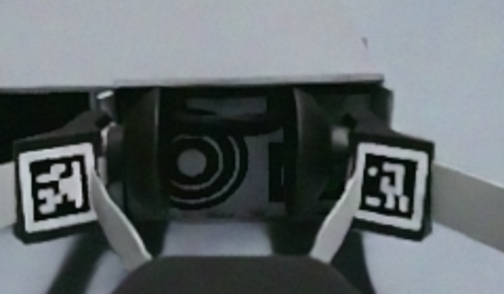

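Request:
execute_actions(
  actions=[
    {"r1":{"joints":{"gripper_m":-0.038,"arm_m":0.208,"lift_m":0.68},"pace":"slow"}},
  ],
  cameras=["r1_wrist_camera"],
)

Request:
execute_actions(
  actions=[
    {"r1":{"joints":{"arm_m":0.197},"pace":"slow"}},
  ],
  cameras=["r1_wrist_camera"],
)

Request:
zoom_image(
  camera="r1_wrist_camera",
  region=[180, 200, 420, 340],
)

Scene clock: 281.93 s.
r1.base_odometry: x=-0.392 y=+0.871 heading=+2.429 (m, m, rad; r1's odometry frame)
r1.turned_by_wheels: +0.000 (rad since the last result)
r1.turned_by_imu: +0.001 (rad since the last result)
r1.base_tilt: forward=+0.0 right=-0.3 (deg)
r1.lidar_m: 0.30 0.33 1.68 1.62 1.88 1.74 1.65 1.75 2.35 1.35 0.48 0.32
r1.base_status: not commanded
r1.joint_positions: lift_m=+0.680 arm_m=+0.205 wrist_yaw_rad=-0.007 wrist_pitch_rad=+0.205 wrist_roll_rad=+0.035 gripper_m=-0.037
r1.joint_status: all done
r1.on_its_own: wrist_yaw_rad is at rest, and its effort (+17) is outside its rest range (-13 to +13)
r1.motor_effort: lift_m=+16(17) arm_m=+15(18) wrist_yaw_rad=+17(29) wrist_pitch_rad=-15(16) wrist_roll_rad=-2(1) gripper_m=-22(22) wheel_0=+3(3) wheel_1=+3(3) wheel_2=-10(11) (%)
r1.hand_pose: x=+0.6582 y=-0.0893 z=+0.7998 quat_wxyz=(+0.995, +0.018, +0.102, -0.005) (m; r1's base frame)
r1.wrist_depth_mm: - - - - - - - / - - - - - - - / - - - - - - - / - 530 314 312 477 477 477 / 338 248 220 223 315 315 310 / 231 167 198 222 183 231 230 / 181 183 193 - 193 183 190
r2.base_odometry: x=+0.286 y=-1.220 heading=-2.412 (m, m, rad; r2's odometry frame)
r2.turned_by_wheels: +0.000 (rad since the last result)
r2.turned_by_imu: +0.000 (rad since the last result)
r2.base_tilt: forward=+0.1 right=-0.2 (deg)
r2.lidar_m: 0.40 0.45 0.63 2.75 2.95 1.08 1.02 2.67 2.01 1.92 0.90 0.43
r2.base_status: not commanded
r2.joint_positions: lift_m=+1.110 arm_m=+0.002 wrist_yaw_rad=+0.000 wrist_pitch_rad=+1.570 wrist_roll_rad=+0.000 gripper_m=+0.115
r2.joint_status: not commanded
r2.motor_effort: lift_m=+23(23) arm_m=-1(0) wrist_yaw_rad=-2(1) wrist_pitch_rad=+0(0) wrist_roll_rad=+0(1) gripper_m=-1(0) wheel_0=-2(2) wheel_1=+2(2) wheel_2=+0(0) (%)
r2.hand_pose: x=+0.1728 y=-0.0874 z=+0.9995 quat_wxyz=(+0.707, +0.000, +0.707, +0.000) (m; r2's base frame)
r2.wrist_depth_mm: 976 946 946 917 904 904 891 / 1205 1255 1205 1255 1229 1255 1229 / 1229 1229 1229 1229 1281 1255 1255 / 1205 1255 1229 1229 1255 1255 1255 / 1229 1229 1008 1025 1229 1229 1255 / 1229 1205 219 1008 216 1255 1229 / 1205 1205 1229 124 1229 1255 1229
pictures: r1_wrist_camera
camera_calibration (this result's frames):
r1_wrist_camera: T_world_to_cam=[[-0.0458873, -0.998636, -0.0249042, -0.0470001], [-0.243124, 0.0353454, -0.969351, 0.984349], [0.968909, -0.0384261, -0.244414, -0.217279], [0, 0, 0, 1]] pos_world=[0.447685, -0.0900774, 0.899903]
Images, in order (width x height): r1_wrist_camera 616x392.

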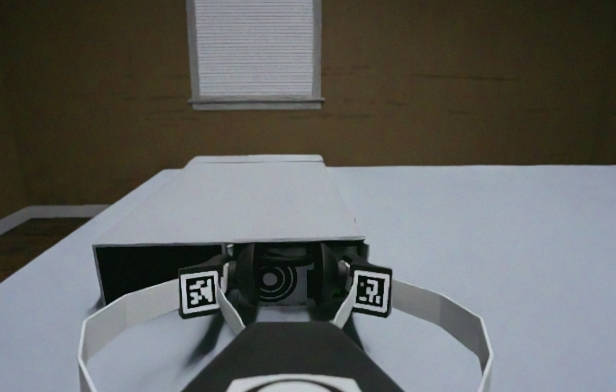

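Scene clock: 282.87 s.
r1.base_odometry: x=-0.392 y=+0.872 heading=+2.429 (m, m, rad; r1's odometry frame)
r1.turned_by_wheels: +0.000 (rad since the last result)
r1.turned_by_imu: +0.000 (rad since the last result)
r1.base_tilt: forward=-0.1 right=-0.4 (deg)
r1.lidar_m: 0.31 0.32 1.68 1.62 1.86 1.73 1.66 1.72 2.37 1.33 0.47 0.32
r1.base_status: not commanded
r1.joint_positions: lift_m=+0.680 arm_m=+0.199 wrist_yaw_rad=+0.004 wrist_pitch_rad=+0.204 wrist_roll_rad=+0.035 gripper_m=-0.037
r1.joint_status: all done
r1.motor_effort: lift_m=+18(18) arm_m=-14(15) wrist_yaw_rad=-12(17) wrist_pitch_rad=-11(16) wrist_roll_rad=-1(1) gripper_m=-32(33) wheel_0=-2(3) wheel_1=+0(3) wheel_2=+2(10) (%)
r1.hand_pose: x=+0.6532 y=-0.0863 z=+0.7999 quat_wxyz=(+0.995, +0.017, +0.102, +0.000) (m; r1's base frame)
r1.wrist_depth_mm: - - - - - - - / - - - - - - - / - - - - - - - / - - 315 319 480 480 480 / 1808 258 224 228 296 314 312 / 232 162 180 224 182 232 232 / 186 184 193 - 194 185 190
r2.base_odometry: x=+0.286 y=-1.220 heading=-2.412 (m, m, rad; r2's odometry frame)
r2.turned_by_wheels: +0.000 (rad since the last result)
r2.turned_by_imu: +0.000 (rad since the last result)
r2.base_tilt: forward=+0.1 right=-0.2 (deg)
r2.lidar_m: 0.41 0.41 0.66 2.75 2.94 1.07 1.04 2.69 2.02 1.95 0.89 0.47
r2.base_status: not commanded
r2.joint_positions: lift_m=+1.110 arm_m=+0.002 wrist_yaw_rad=+0.000 wrist_pitch_rad=+1.570 wrist_roll_rad=+0.000 gripper_m=+0.115
r2.joint_status: not commanded
r2.motor_effort: lift_m=+23(23) arm_m=+0(0) wrist_yaw_rad=-1(1) wrist_pitch_rad=-1(0) wrist_roll_rad=-3(4) gripper_m=+0(1) wheel_0=-2(2) wheel_1=+2(2) wheel_2=+0(1) (%)
r2.hand_pose: x=+0.1728 y=-0.0874 z=+0.9995 quat_wxyz=(+0.707, +0.000, +0.707, +0.000) (m; r2's base frame)
r2.wrist_depth_mm: 976 960 931 917 917 904 891 / 1229 1229 1229 1255 1255 1255 1229 / 1205 1229 1229 1229 1281 1255 1255 / 1205 1229 1229 1229 1255 1229 1229 / 1229 1229 1008 991 1205 1229 1255 / 1229 1229 219 1008 215 1229 1255 / 1205 1205 1229 124 1229 1255 1229
pictures: r1_wrist_camera
camera_calibration (this result's frames):
r1_wrist_camera: T_world_to_cam=[[-0.035325, -0.999064, -0.0249504, -0.0511489], [-0.242268, 0.0327821, -0.969655, 0.982663], [0.969566, -0.0282084, -0.243199, -0.212879], [0, 0, 0, 1]] pos_world=[0.442661, -0.0893198, 0.899796]
Images, in order (width x height): r1_wrist_camera 616x392.

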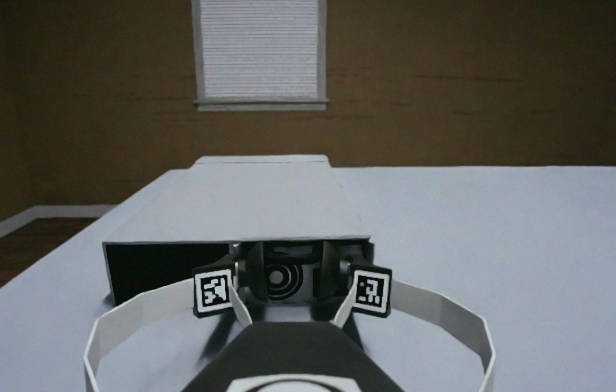

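Region (180, 200, 420, 340) of r1_wrist_camera's 616x392 image, scaled by 2.100; it fills the top 294 rows of this view, and the rest is white.

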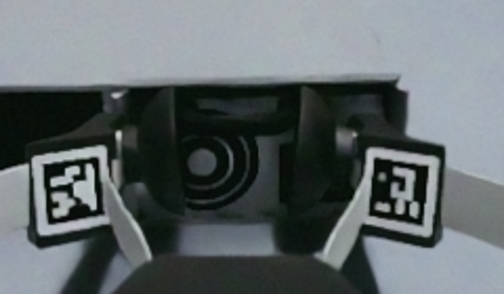

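Request:
execute_actions(
  actions=[
    {"r1":{"joints":{"arm_m":0.192,"wrist_yaw_rad":-0.012},"pace":"slow"}},
  ],
  cameras=["r1_wrist_camera"],
)

Request:
zoom_image(
  camera="r1_wrist_camera",
  region=[180, 200, 420, 340],
)

Scene clock: 283.70 s.
r1.base_odometry: x=-0.392 y=+0.872 heading=+2.429 (m, m, rad; r1's odometry frame)
r1.turned_by_wheels: +0.000 (rad since the last result)
r1.turned_by_imu: +0.000 (rad since the last result)
r1.base_tilt: forward=+0.0 right=-0.4 (deg)
r1.lidar_m: 0.32 0.32 1.69 1.62 1.88 1.73 1.66 1.76 2.36 1.33 0.44 0.34
r1.base_status: not commanded
r1.joint_positions: lift_m=+0.680 arm_m=+0.194 wrist_yaw_rad=-0.011 wrist_pitch_rad=+0.204 wrist_roll_rad=+0.035 gripper_m=-0.037
r1.joint_status: all done
r1.motor_effort: lift_m=+19(19) arm_m=-9(14) wrist_yaw_rad=-6(28) wrist_pitch_rad=-12(13) wrist_roll_rad=-1(2) gripper_m=-26(33) wheel_0=-1(2) wheel_1=+1(1) wheel_2=-1(5) (%)
r1.hand_pose: x=+0.6461 y=-0.0904 z=+0.7998 quat_wxyz=(+0.995, +0.018, +0.102, -0.007) (m; r1's base frame)
r1.wrist_depth_mm: - - - - - - - / - - - - - - - / - - - - - - - / - 544 315 314 480 480 480 / 340 274 240 230 315 314 310 / 231 164 195 224 182 231 230 / 189 185 194 - 194 183 189
r2.base_odometry: x=+0.286 y=-1.220 heading=-2.412 (m, m, rad; r2's odometry frame)
r2.turned_by_wheels: +0.000 (rad since the last result)
r2.turned_by_imu: +0.000 (rad since the last result)
r2.base_tilt: forward=+0.2 right=-0.2 (deg)
r2.lidar_m: 0.42 0.42 0.65 2.77 2.92 1.07 1.04 2.68 2.02 1.93 0.89 0.44
r2.base_status: not commanded
r2.joint_positions: lift_m=+1.110 arm_m=+0.002 wrist_yaw_rad=+0.000 wrist_pitch_rad=+1.570 wrist_roll_rad=+0.000 gripper_m=+0.115
r2.joint_status: not commanded
r2.motor_effort: lift_m=+23(23) arm_m=+0(1) wrist_yaw_rad=-1(1) wrist_pitch_rad=+0(1) wrist_roll_rad=-3(2) gripper_m=-2(0) wheel_0=-2(2) wheel_1=+2(2) wheel_2=+0(0) (%)
r2.hand_pose: x=+0.1728 y=-0.0874 z=+0.9995 quat_wxyz=(+0.707, +0.000, +0.707, +0.000) (m; r2's base frame)
r2.wrist_depth_mm: 976 946 931 931 904 904 904 / 1205 1255 1255 1255 1229 1229 1229 / 1229 1229 1255 1229 1255 1229 1281 / 1229 1205 1229 1229 1255 1229 1255 / 1229 1229 1025 1025 1255 1229 1255 / 1205 1229 219 1008 216 1229 1229 / 1229 1229 1229 124 1229 1229 1255
pictures: r1_wrist_camera
camera_calibration (this result's frames):
r1_wrist_camera: T_world_to_cam=[[-0.0498434, -0.998446, -0.0249389, -0.0460745], [-0.242035, 0.0363008, -0.969588, 0.981083], [0.968986, -0.0422915, -0.243468, -0.206748], [0, 0, 0, 1]] pos_world=[0.435496, -0.0903606, 0.899761]
Images, in order (width x height): r1_wrist_camera 616x392.

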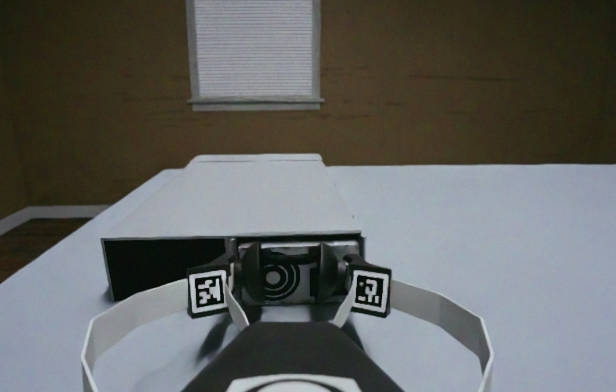

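Region (180, 200, 420, 340) of r1_wrist_camera's 616x392 image, scaled by 2.100; it fills the top 294 rows of this view, and the rest is white.

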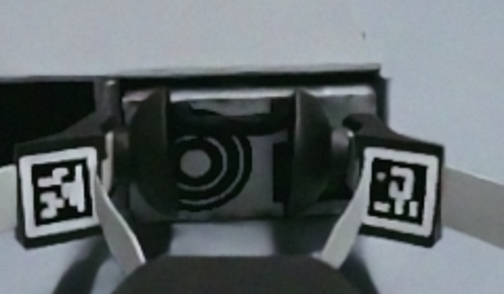

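Request:
execute_actions(
  actions=[
    {"r1":{"joints":{"arm_m":0.04,"wrist_yaw_rad":-0.003},"base":{"translate_m":-0.065},"pace":"slow"}},
  ],
  cameras=["r1_wrist_camera"],
)

Scene clock: 286.67 s.
r1.base_odometry: x=-0.343 y=+0.829 heading=+2.429 (m, m, rad; r1's odometry frame)
r1.turned_by_wheels: +0.000 (rad since the last result)
r1.turned_by_imu: +0.000 (rad since the last result)
r1.base_tilt: forward=-0.1 right=-0.4 (deg)
r1.lidar_m: 0.38 0.41 1.69 1.63 1.85 1.66 1.58 1.67 2.28 2.45 0.54 0.44
r1.base_status: done
r1.joint_positions: lift_m=+0.680 arm_m=+0.042 wrist_yaw_rad=-0.003 wrist_pitch_rad=+0.207 wrist_roll_rad=+0.035 gripper_m=-0.037
r1.joint_status: all done
r1.motor_effort: lift_m=+19(18) arm_m=-9(10) wrist_yaw_rad=-3(6) wrist_pitch_rad=-20(20) wrist_roll_rad=+0(1) gripper_m=-29(30) wheel_0=-1(3) wheel_1=-2(6) wheel_2=+0(7) (%)
r1.hand_pose: x=+0.4946 y=-0.0882 z=+0.7991 quat_wxyz=(+0.994, +0.017, +0.103, -0.003) (m; r1's base frame)
r1.wrist_depth_mm: - - - - - - - / - - - - - - - / - - - 809 - - - / - 525 442 332 477 477 473 / 351 315 296 230 314 312 312 / 229 163 195 224 184 230 230 / 185 183 194 - 193 183 189
r2.base_odometry: x=+0.286 y=-1.220 heading=-2.412 (m, m, rad; r2's odometry frame)
r2.turned_by_wheels: +0.000 (rad since the last result)
r2.turned_by_imu: +0.001 (rad since the last result)
r2.base_tilt: forward=+0.1 right=-0.2 (deg)
r2.lidar_m: 0.42 0.46 0.66 2.77 2.95 1.05 1.04 2.68 2.00 1.95 0.91 0.46
r2.base_status: not commanded
r2.joint_positions: lift_m=+1.110 arm_m=+0.002 wrist_yaw_rad=+0.000 wrist_pitch_rad=+1.570 wrist_roll_rad=+0.000 gripper_m=+0.115
r2.joint_status: not commanded
r2.motor_effort: lift_m=+23(23) arm_m=+0(0) wrist_yaw_rad=-2(1) wrist_pitch_rad=+0(1) wrist_roll_rad=-2(1) gripper_m=-2(1) wheel_0=-2(2) wheel_1=+2(2) wheel_2=+0(0) (%)
r2.hand_pose: x=+0.1728 y=-0.0874 z=+0.9995 quat_wxyz=(+0.707, +0.000, +0.707, +0.000) (m; r2's base frame)
r2.wrist_depth_mm: 976 946 931 917 917 904 891 / 1229 1229 1205 1229 1255 1255 1229 / 1229 1229 1229 1229 1255 1229 1281 / 1205 1229 1229 1229 1255 1255 1255 / 1229 1229 1008 1008 1229 1229 1255 / 1205 1229 219 1008 216 1255 1255 / 1205 1229 1229 124 1229 1229 1229
pictures: r1_wrist_camera
camera_calibration (this result's frames):
r1_wrist_camera: T_world_to_cam=[[-0.0421648, -0.998802, -0.0248318, -0.0553741], [-0.244947, 0.0344296, -0.968925, 0.94434], [0.968619, -0.034772, -0.246106, -0.0571321], [0, 0, 0, 1]] pos_world=[0.284318, -0.0898076, 0.899559]
Images, in order (width x height): r1_wrist_camera 616x392.

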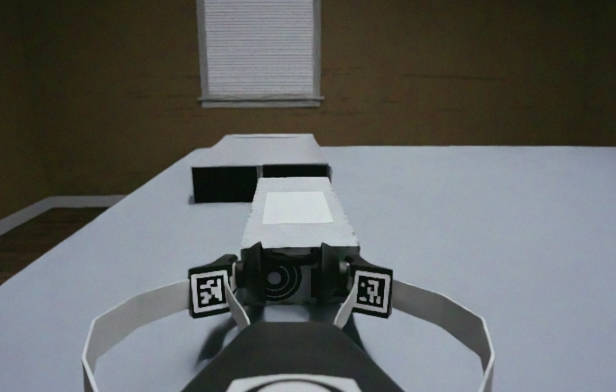

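Request:
execute_actions(
  actions=[
    {"r1":{"joints":{"arm_m":0.02,"gripper_m":0.042,"lift_m":0.681},"pace":"slow"}},
  ],
  cameras=["r1_wrist_camera"],
)

Request:
execute_actions(
  actions=[
    {"r1":{"joints":{"arm_m":0.0,"lift_m":0.95,"wrist_yaw_rad":0},"base":{"strafe_m":-0.006},"pace":"fast"}},
  ],
  cameras=[],
)

Request:
execute_actions(
  actions=[
    {"r1":{"joints":{"arm_m":0.42,"wrist_pitch_rad":1.535,"gripper_m":0.115},"pace":"fast"}},
  ],
  cameras=["r1_wrist_camera"],
)

Scene clock: 289.60 s.
r1.base_odometry: x=-0.343 y=+0.829 heading=+2.429 (m, m, rad; r1's odometry frame)
r1.turned_by_wheels: +0.000 (rad since the last result)
r1.turned_by_imu: +0.000 (rad since the last result)
r1.base_tilt: forward=-0.1 right=-0.3 (deg)
r1.lidar_m: 0.37 0.41 1.68 1.65 1.87 1.66 1.58 1.67 2.31 2.46 0.58 0.39
r1.base_status: not commanded
r1.joint_positions: lift_m=+0.681 arm_m=+0.022 wrist_yaw_rad=-0.002 wrist_pitch_rad=+0.203 wrist_roll_rad=+0.035 gripper_m=+0.042
r1.joint_status: all done
r1.motor_effort: lift_m=+23(23) arm_m=-9(7) wrist_yaw_rad=-3(2) wrist_pitch_rad=-9(20) wrist_roll_rad=-1(2) gripper_m=-2(29) wheel_0=-1(1) wheel_1=-2(2) wheel_2=+0(0) (%)
r1.hand_pose: x=+0.4748 y=-0.0881 z=+0.8009 quat_wxyz=(+0.995, +0.017, +0.101, -0.003) (m; r1's base frame)
r1.wrist_depth_mm: - - - - - - - / - - - - - - - / - - - 854 - - - / - - 492 353 500 492 496 / 1921 324 285 247 327 322 322 / 237 237 196 229 195 238 236 / 191 187 198 - 190 189 195
r2.base_odometry: x=+0.286 y=-1.220 heading=-2.412 (m, m, rad; r2's odometry frame)
r2.turned_by_wheels: +0.000 (rad since the last result)
r2.turned_by_imu: +0.001 (rad since the last result)
r2.base_tilt: forward=+0.1 right=-0.2 (deg)
r2.lidar_m: 0.42 0.44 0.67 2.78 2.95 1.07 1.02 2.69 2.00 1.95 0.90 0.44
r2.base_status: not commanded
r2.joint_positions: lift_m=+1.110 arm_m=+0.002 wrist_yaw_rad=+0.000 wrist_pitch_rad=+1.570 wrist_roll_rad=+0.000 gripper_m=+0.115
r2.joint_status: not commanded
r2.motor_effort: lift_m=+23(23) arm_m=+0(1) wrist_yaw_rad=-1(1) wrist_pitch_rad=-1(0) wrist_roll_rad=-1(4) gripper_m=-1(0) wheel_0=-2(2) wheel_1=+2(2) wheel_2=+0(0) (%)
r2.hand_pose: x=+0.1728 y=-0.0874 z=+0.9995 quat_wxyz=(+0.707, +0.000, +0.707, +0.000) (m; r2's base frame)
r2.wrist_depth_mm: 960 946 917 917 904 904 891 / 1229 1229 1255 1229 1255 1255 1229 / 1229 1205 1229 1255 1255 1229 1255 / 1229 1229 1229 1229 1229 1255 1255 / 1205 1229 1008 1025 1255 1255 1229 / 1229 1229 219 1025 216 1229 1229 / 1205 1229 1205 124 1229 1229 1255
pictures: r1_wrist_camera
camera_calibration (this result's frames):
r1_wrist_camera: T_world_to_cam=[[-0.041661, -0.998819, -0.0249966, -0.0561616], [-0.240914, 0.0343225, -0.969939, 0.940102], [0.969652, -0.0343866, -0.24206, -0.0411952], [0, 0, 0, 1]] pos_world=[0.264089, -0.0897785, 0.900466]
Images, in order (width x height): r1_wrist_camera 616x392.

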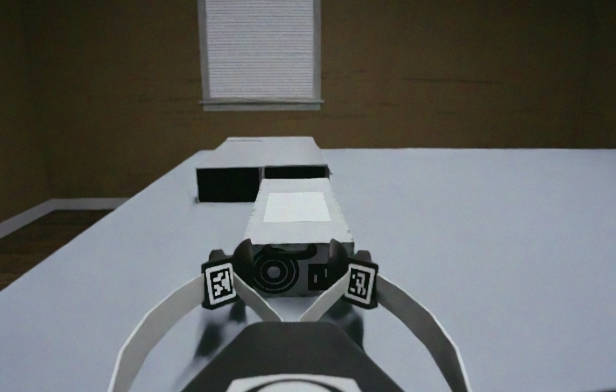

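Scene clock: 291.37 s.
r1.base_odometry: x=-0.339 y=+0.834 heading=+2.429 (m, m, rad; r1's odometry frame)
r1.turned_by_wheels: +0.000 (rad since the last result)
r1.turned_by_imu: +0.000 (rad since the last result)
r1.base_tilt: forward=+0.0 right=-0.3 (deg)
r1.lidar_m: 0.37 0.40 1.70 1.65 1.86 1.66 1.59 1.65 2.30 2.47 0.58 0.40
r1.base_status: done
r1.joint_positions: lift_m=+0.950 arm_m=+0.002 wrist_yaw_rad=+0.000 wrist_pitch_rad=+0.202 wrist_roll_rad=+0.035 gripper_m=+0.042
r1.joint_status: all done
r1.motor_effort: lift_m=+22(25) arm_m=-9(9) wrist_yaw_rad=-3(5) wrist_pitch_rad=-8(9) wrist_roll_rad=+1(1) gripper_m=-3(1) wheel_0=-1(8) wheel_1=+0(10) wheel_2=+0(1) (%)
r1.hand_pose: x=+0.4560 y=-0.0874 z=+1.0701 quat_wxyz=(+0.995, +0.017, +0.101, -0.002) (m; r1's base frame)
r1.wrist_depth_mm: - - - - - - - / - - - - - - - / - - - - - - - / - - - - - - - / - - - 960 946 946 946 / - - 198 647 195 707 699 / 1618 621 559 - 574 554 574
r2.base_odometry: x=+0.286 y=-1.220 heading=-2.412 (m, m, rad; r2's odometry frame)
r2.turned_by_wheels: +0.000 (rad since the last result)
r2.turned_by_imu: +0.000 (rad since the last result)
r2.base_tilt: forward=+0.1 right=-0.2 (deg)
r2.lidar_m: 0.43 0.45 0.63 2.78 2.93 1.09 1.03 2.68 1.99 1.95 0.91 0.45
r2.base_status: not commanded
r2.joint_positions: lift_m=+1.110 arm_m=+0.002 wrist_yaw_rad=+0.000 wrist_pitch_rad=+1.570 wrist_roll_rad=+0.000 gripper_m=+0.115
r2.joint_status: not commanded
r2.motor_effort: lift_m=+23(22) arm_m=+0(0) wrist_yaw_rad=-2(1) wrist_pitch_rad=-1(0) wrist_roll_rad=-1(2) gripper_m=-1(2) wheel_0=-2(2) wheel_1=+2(1) wheel_2=+0(0) (%)
r2.hand_pose: x=+0.1728 y=-0.0874 z=+0.9995 quat_wxyz=(+0.707, +0.000, +0.707, +0.000) (m; r2's base frame)
r2.wrist_depth_mm: 960 946 931 931 904 891 891 / 1229 1255 1229 1229 1255 1255 1229 / 1229 1229 1255 1229 1255 1255 1229 / 1229 1229 1229 1255 1229 1229 1255 / 1229 1229 1008 1008 1229 1255 1255 / 1205 1229 219 1025 215 1229 1229 / 1205 1205 1205 124 1229 1229 1255
pictures: none
No camera images: the call's "cameras" was empty. Leave "cameras" out to get every camera's image.

Scene clock: 293.33 s.
r1.base_odometry: x=-0.339 y=+0.834 heading=+2.429 (m, m, rad; r1's odometry frame)
r1.turned_by_wheels: +0.000 (rad since the last result)
r1.turned_by_imu: +0.000 (rad since the last result)
r1.base_tilt: forward=-0.1 right=-0.4 (deg)
r1.lidar_m: 0.36 0.40 1.70 1.67 1.86 1.66 1.60 1.68 2.33 2.45 0.54 0.41
r1.base_status: not commanded
r1.joint_positions: lift_m=+0.950 arm_m=+0.418 wrist_yaw_rad=+0.000 wrist_pitch_rad=+1.535 wrist_roll_rad=+0.035 gripper_m=+0.115
r1.joint_status: all done
r1.motor_effort: lift_m=+22(22) arm_m=+9(9) wrist_yaw_rad=-2(1) wrist_pitch_rad=+0(5) wrist_roll_rad=+1(0) gripper_m=-1(4) wheel_0=+0(0) wheel_1=+0(0) wheel_2=-1(1) (%)
r1.hand_pose: x=+0.5997 y=-0.0874 z=+0.8397 quat_wxyz=(+0.720, +0.012, +0.694, -0.012) (m; r1's base frame)
r1.wrist_depth_mm: 289 247 248 251 300 301 306 / 289 291 293 298 301 304 307 / 291 293 296 260 301 306 309 / 291 296 297 262 306 307 310 / 293 294 300 263 304 309 312 / 296 297 263 264 306 310 314 / 296 300 301 - 309 315 315
r2.base_odometry: x=+0.286 y=-1.220 heading=-2.412 (m, m, rad; r2's odometry frame)
r2.turned_by_wheels: +0.000 (rad since the last result)
r2.turned_by_imu: +0.000 (rad since the last result)
r2.base_tilt: forward=+0.1 right=-0.2 (deg)
r2.lidar_m: 0.42 0.44 0.65 2.78 2.93 1.04 1.06 2.72 2.00 1.93 0.92 0.46
r2.base_status: not commanded
r2.joint_positions: lift_m=+1.110 arm_m=+0.002 wrist_yaw_rad=+0.000 wrist_pitch_rad=+1.570 wrist_roll_rad=+0.000 gripper_m=+0.115
r2.joint_status: not commanded
r2.motor_effort: lift_m=+23(22) arm_m=+0(0) wrist_yaw_rad=-1(1) wrist_pitch_rad=+0(0) wrist_roll_rad=-2(3) gripper_m=+0(0) wheel_0=-2(2) wheel_1=+2(2) wheel_2=+0(0) (%)
r2.hand_pose: x=+0.1728 y=-0.0874 z=+0.9995 quat_wxyz=(+0.707, +0.000, +0.707, +0.000) (m; r2's base frame)
r2.wrist_depth_mm: 976 946 917 917 904 904 891 / 1229 1229 1229 1255 1229 1255 1255 / 1229 1229 1229 1255 1255 1255 1255 / 1205 1229 1229 1229 1255 1229 1255 / 1205 1229 1025 1025 1229 1255 1229 / 1205 1205 219 1008 215 1229 1255 / 1205 1205 1205 124 1205 1229 1229
pictures: r1_wrist_camera
camera_calibration (this result's frames):
r1_wrist_camera: T_world_to_cam=[[-0.0333379, -0.998924, 0.0322454, -0.102376], [-0.999426, 0.0335126, 0.00489335, 0.644105], [-0.00596871, -0.0320638, -0.999468, 1.06843], [0, 0, 0, 1]] pos_world=[0.6467, -0.0895931, 1.06801]
Images, in order (width x height): r1_wrist_camera 616x392.

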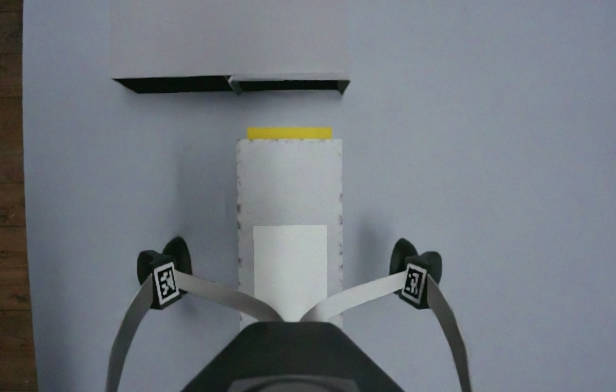

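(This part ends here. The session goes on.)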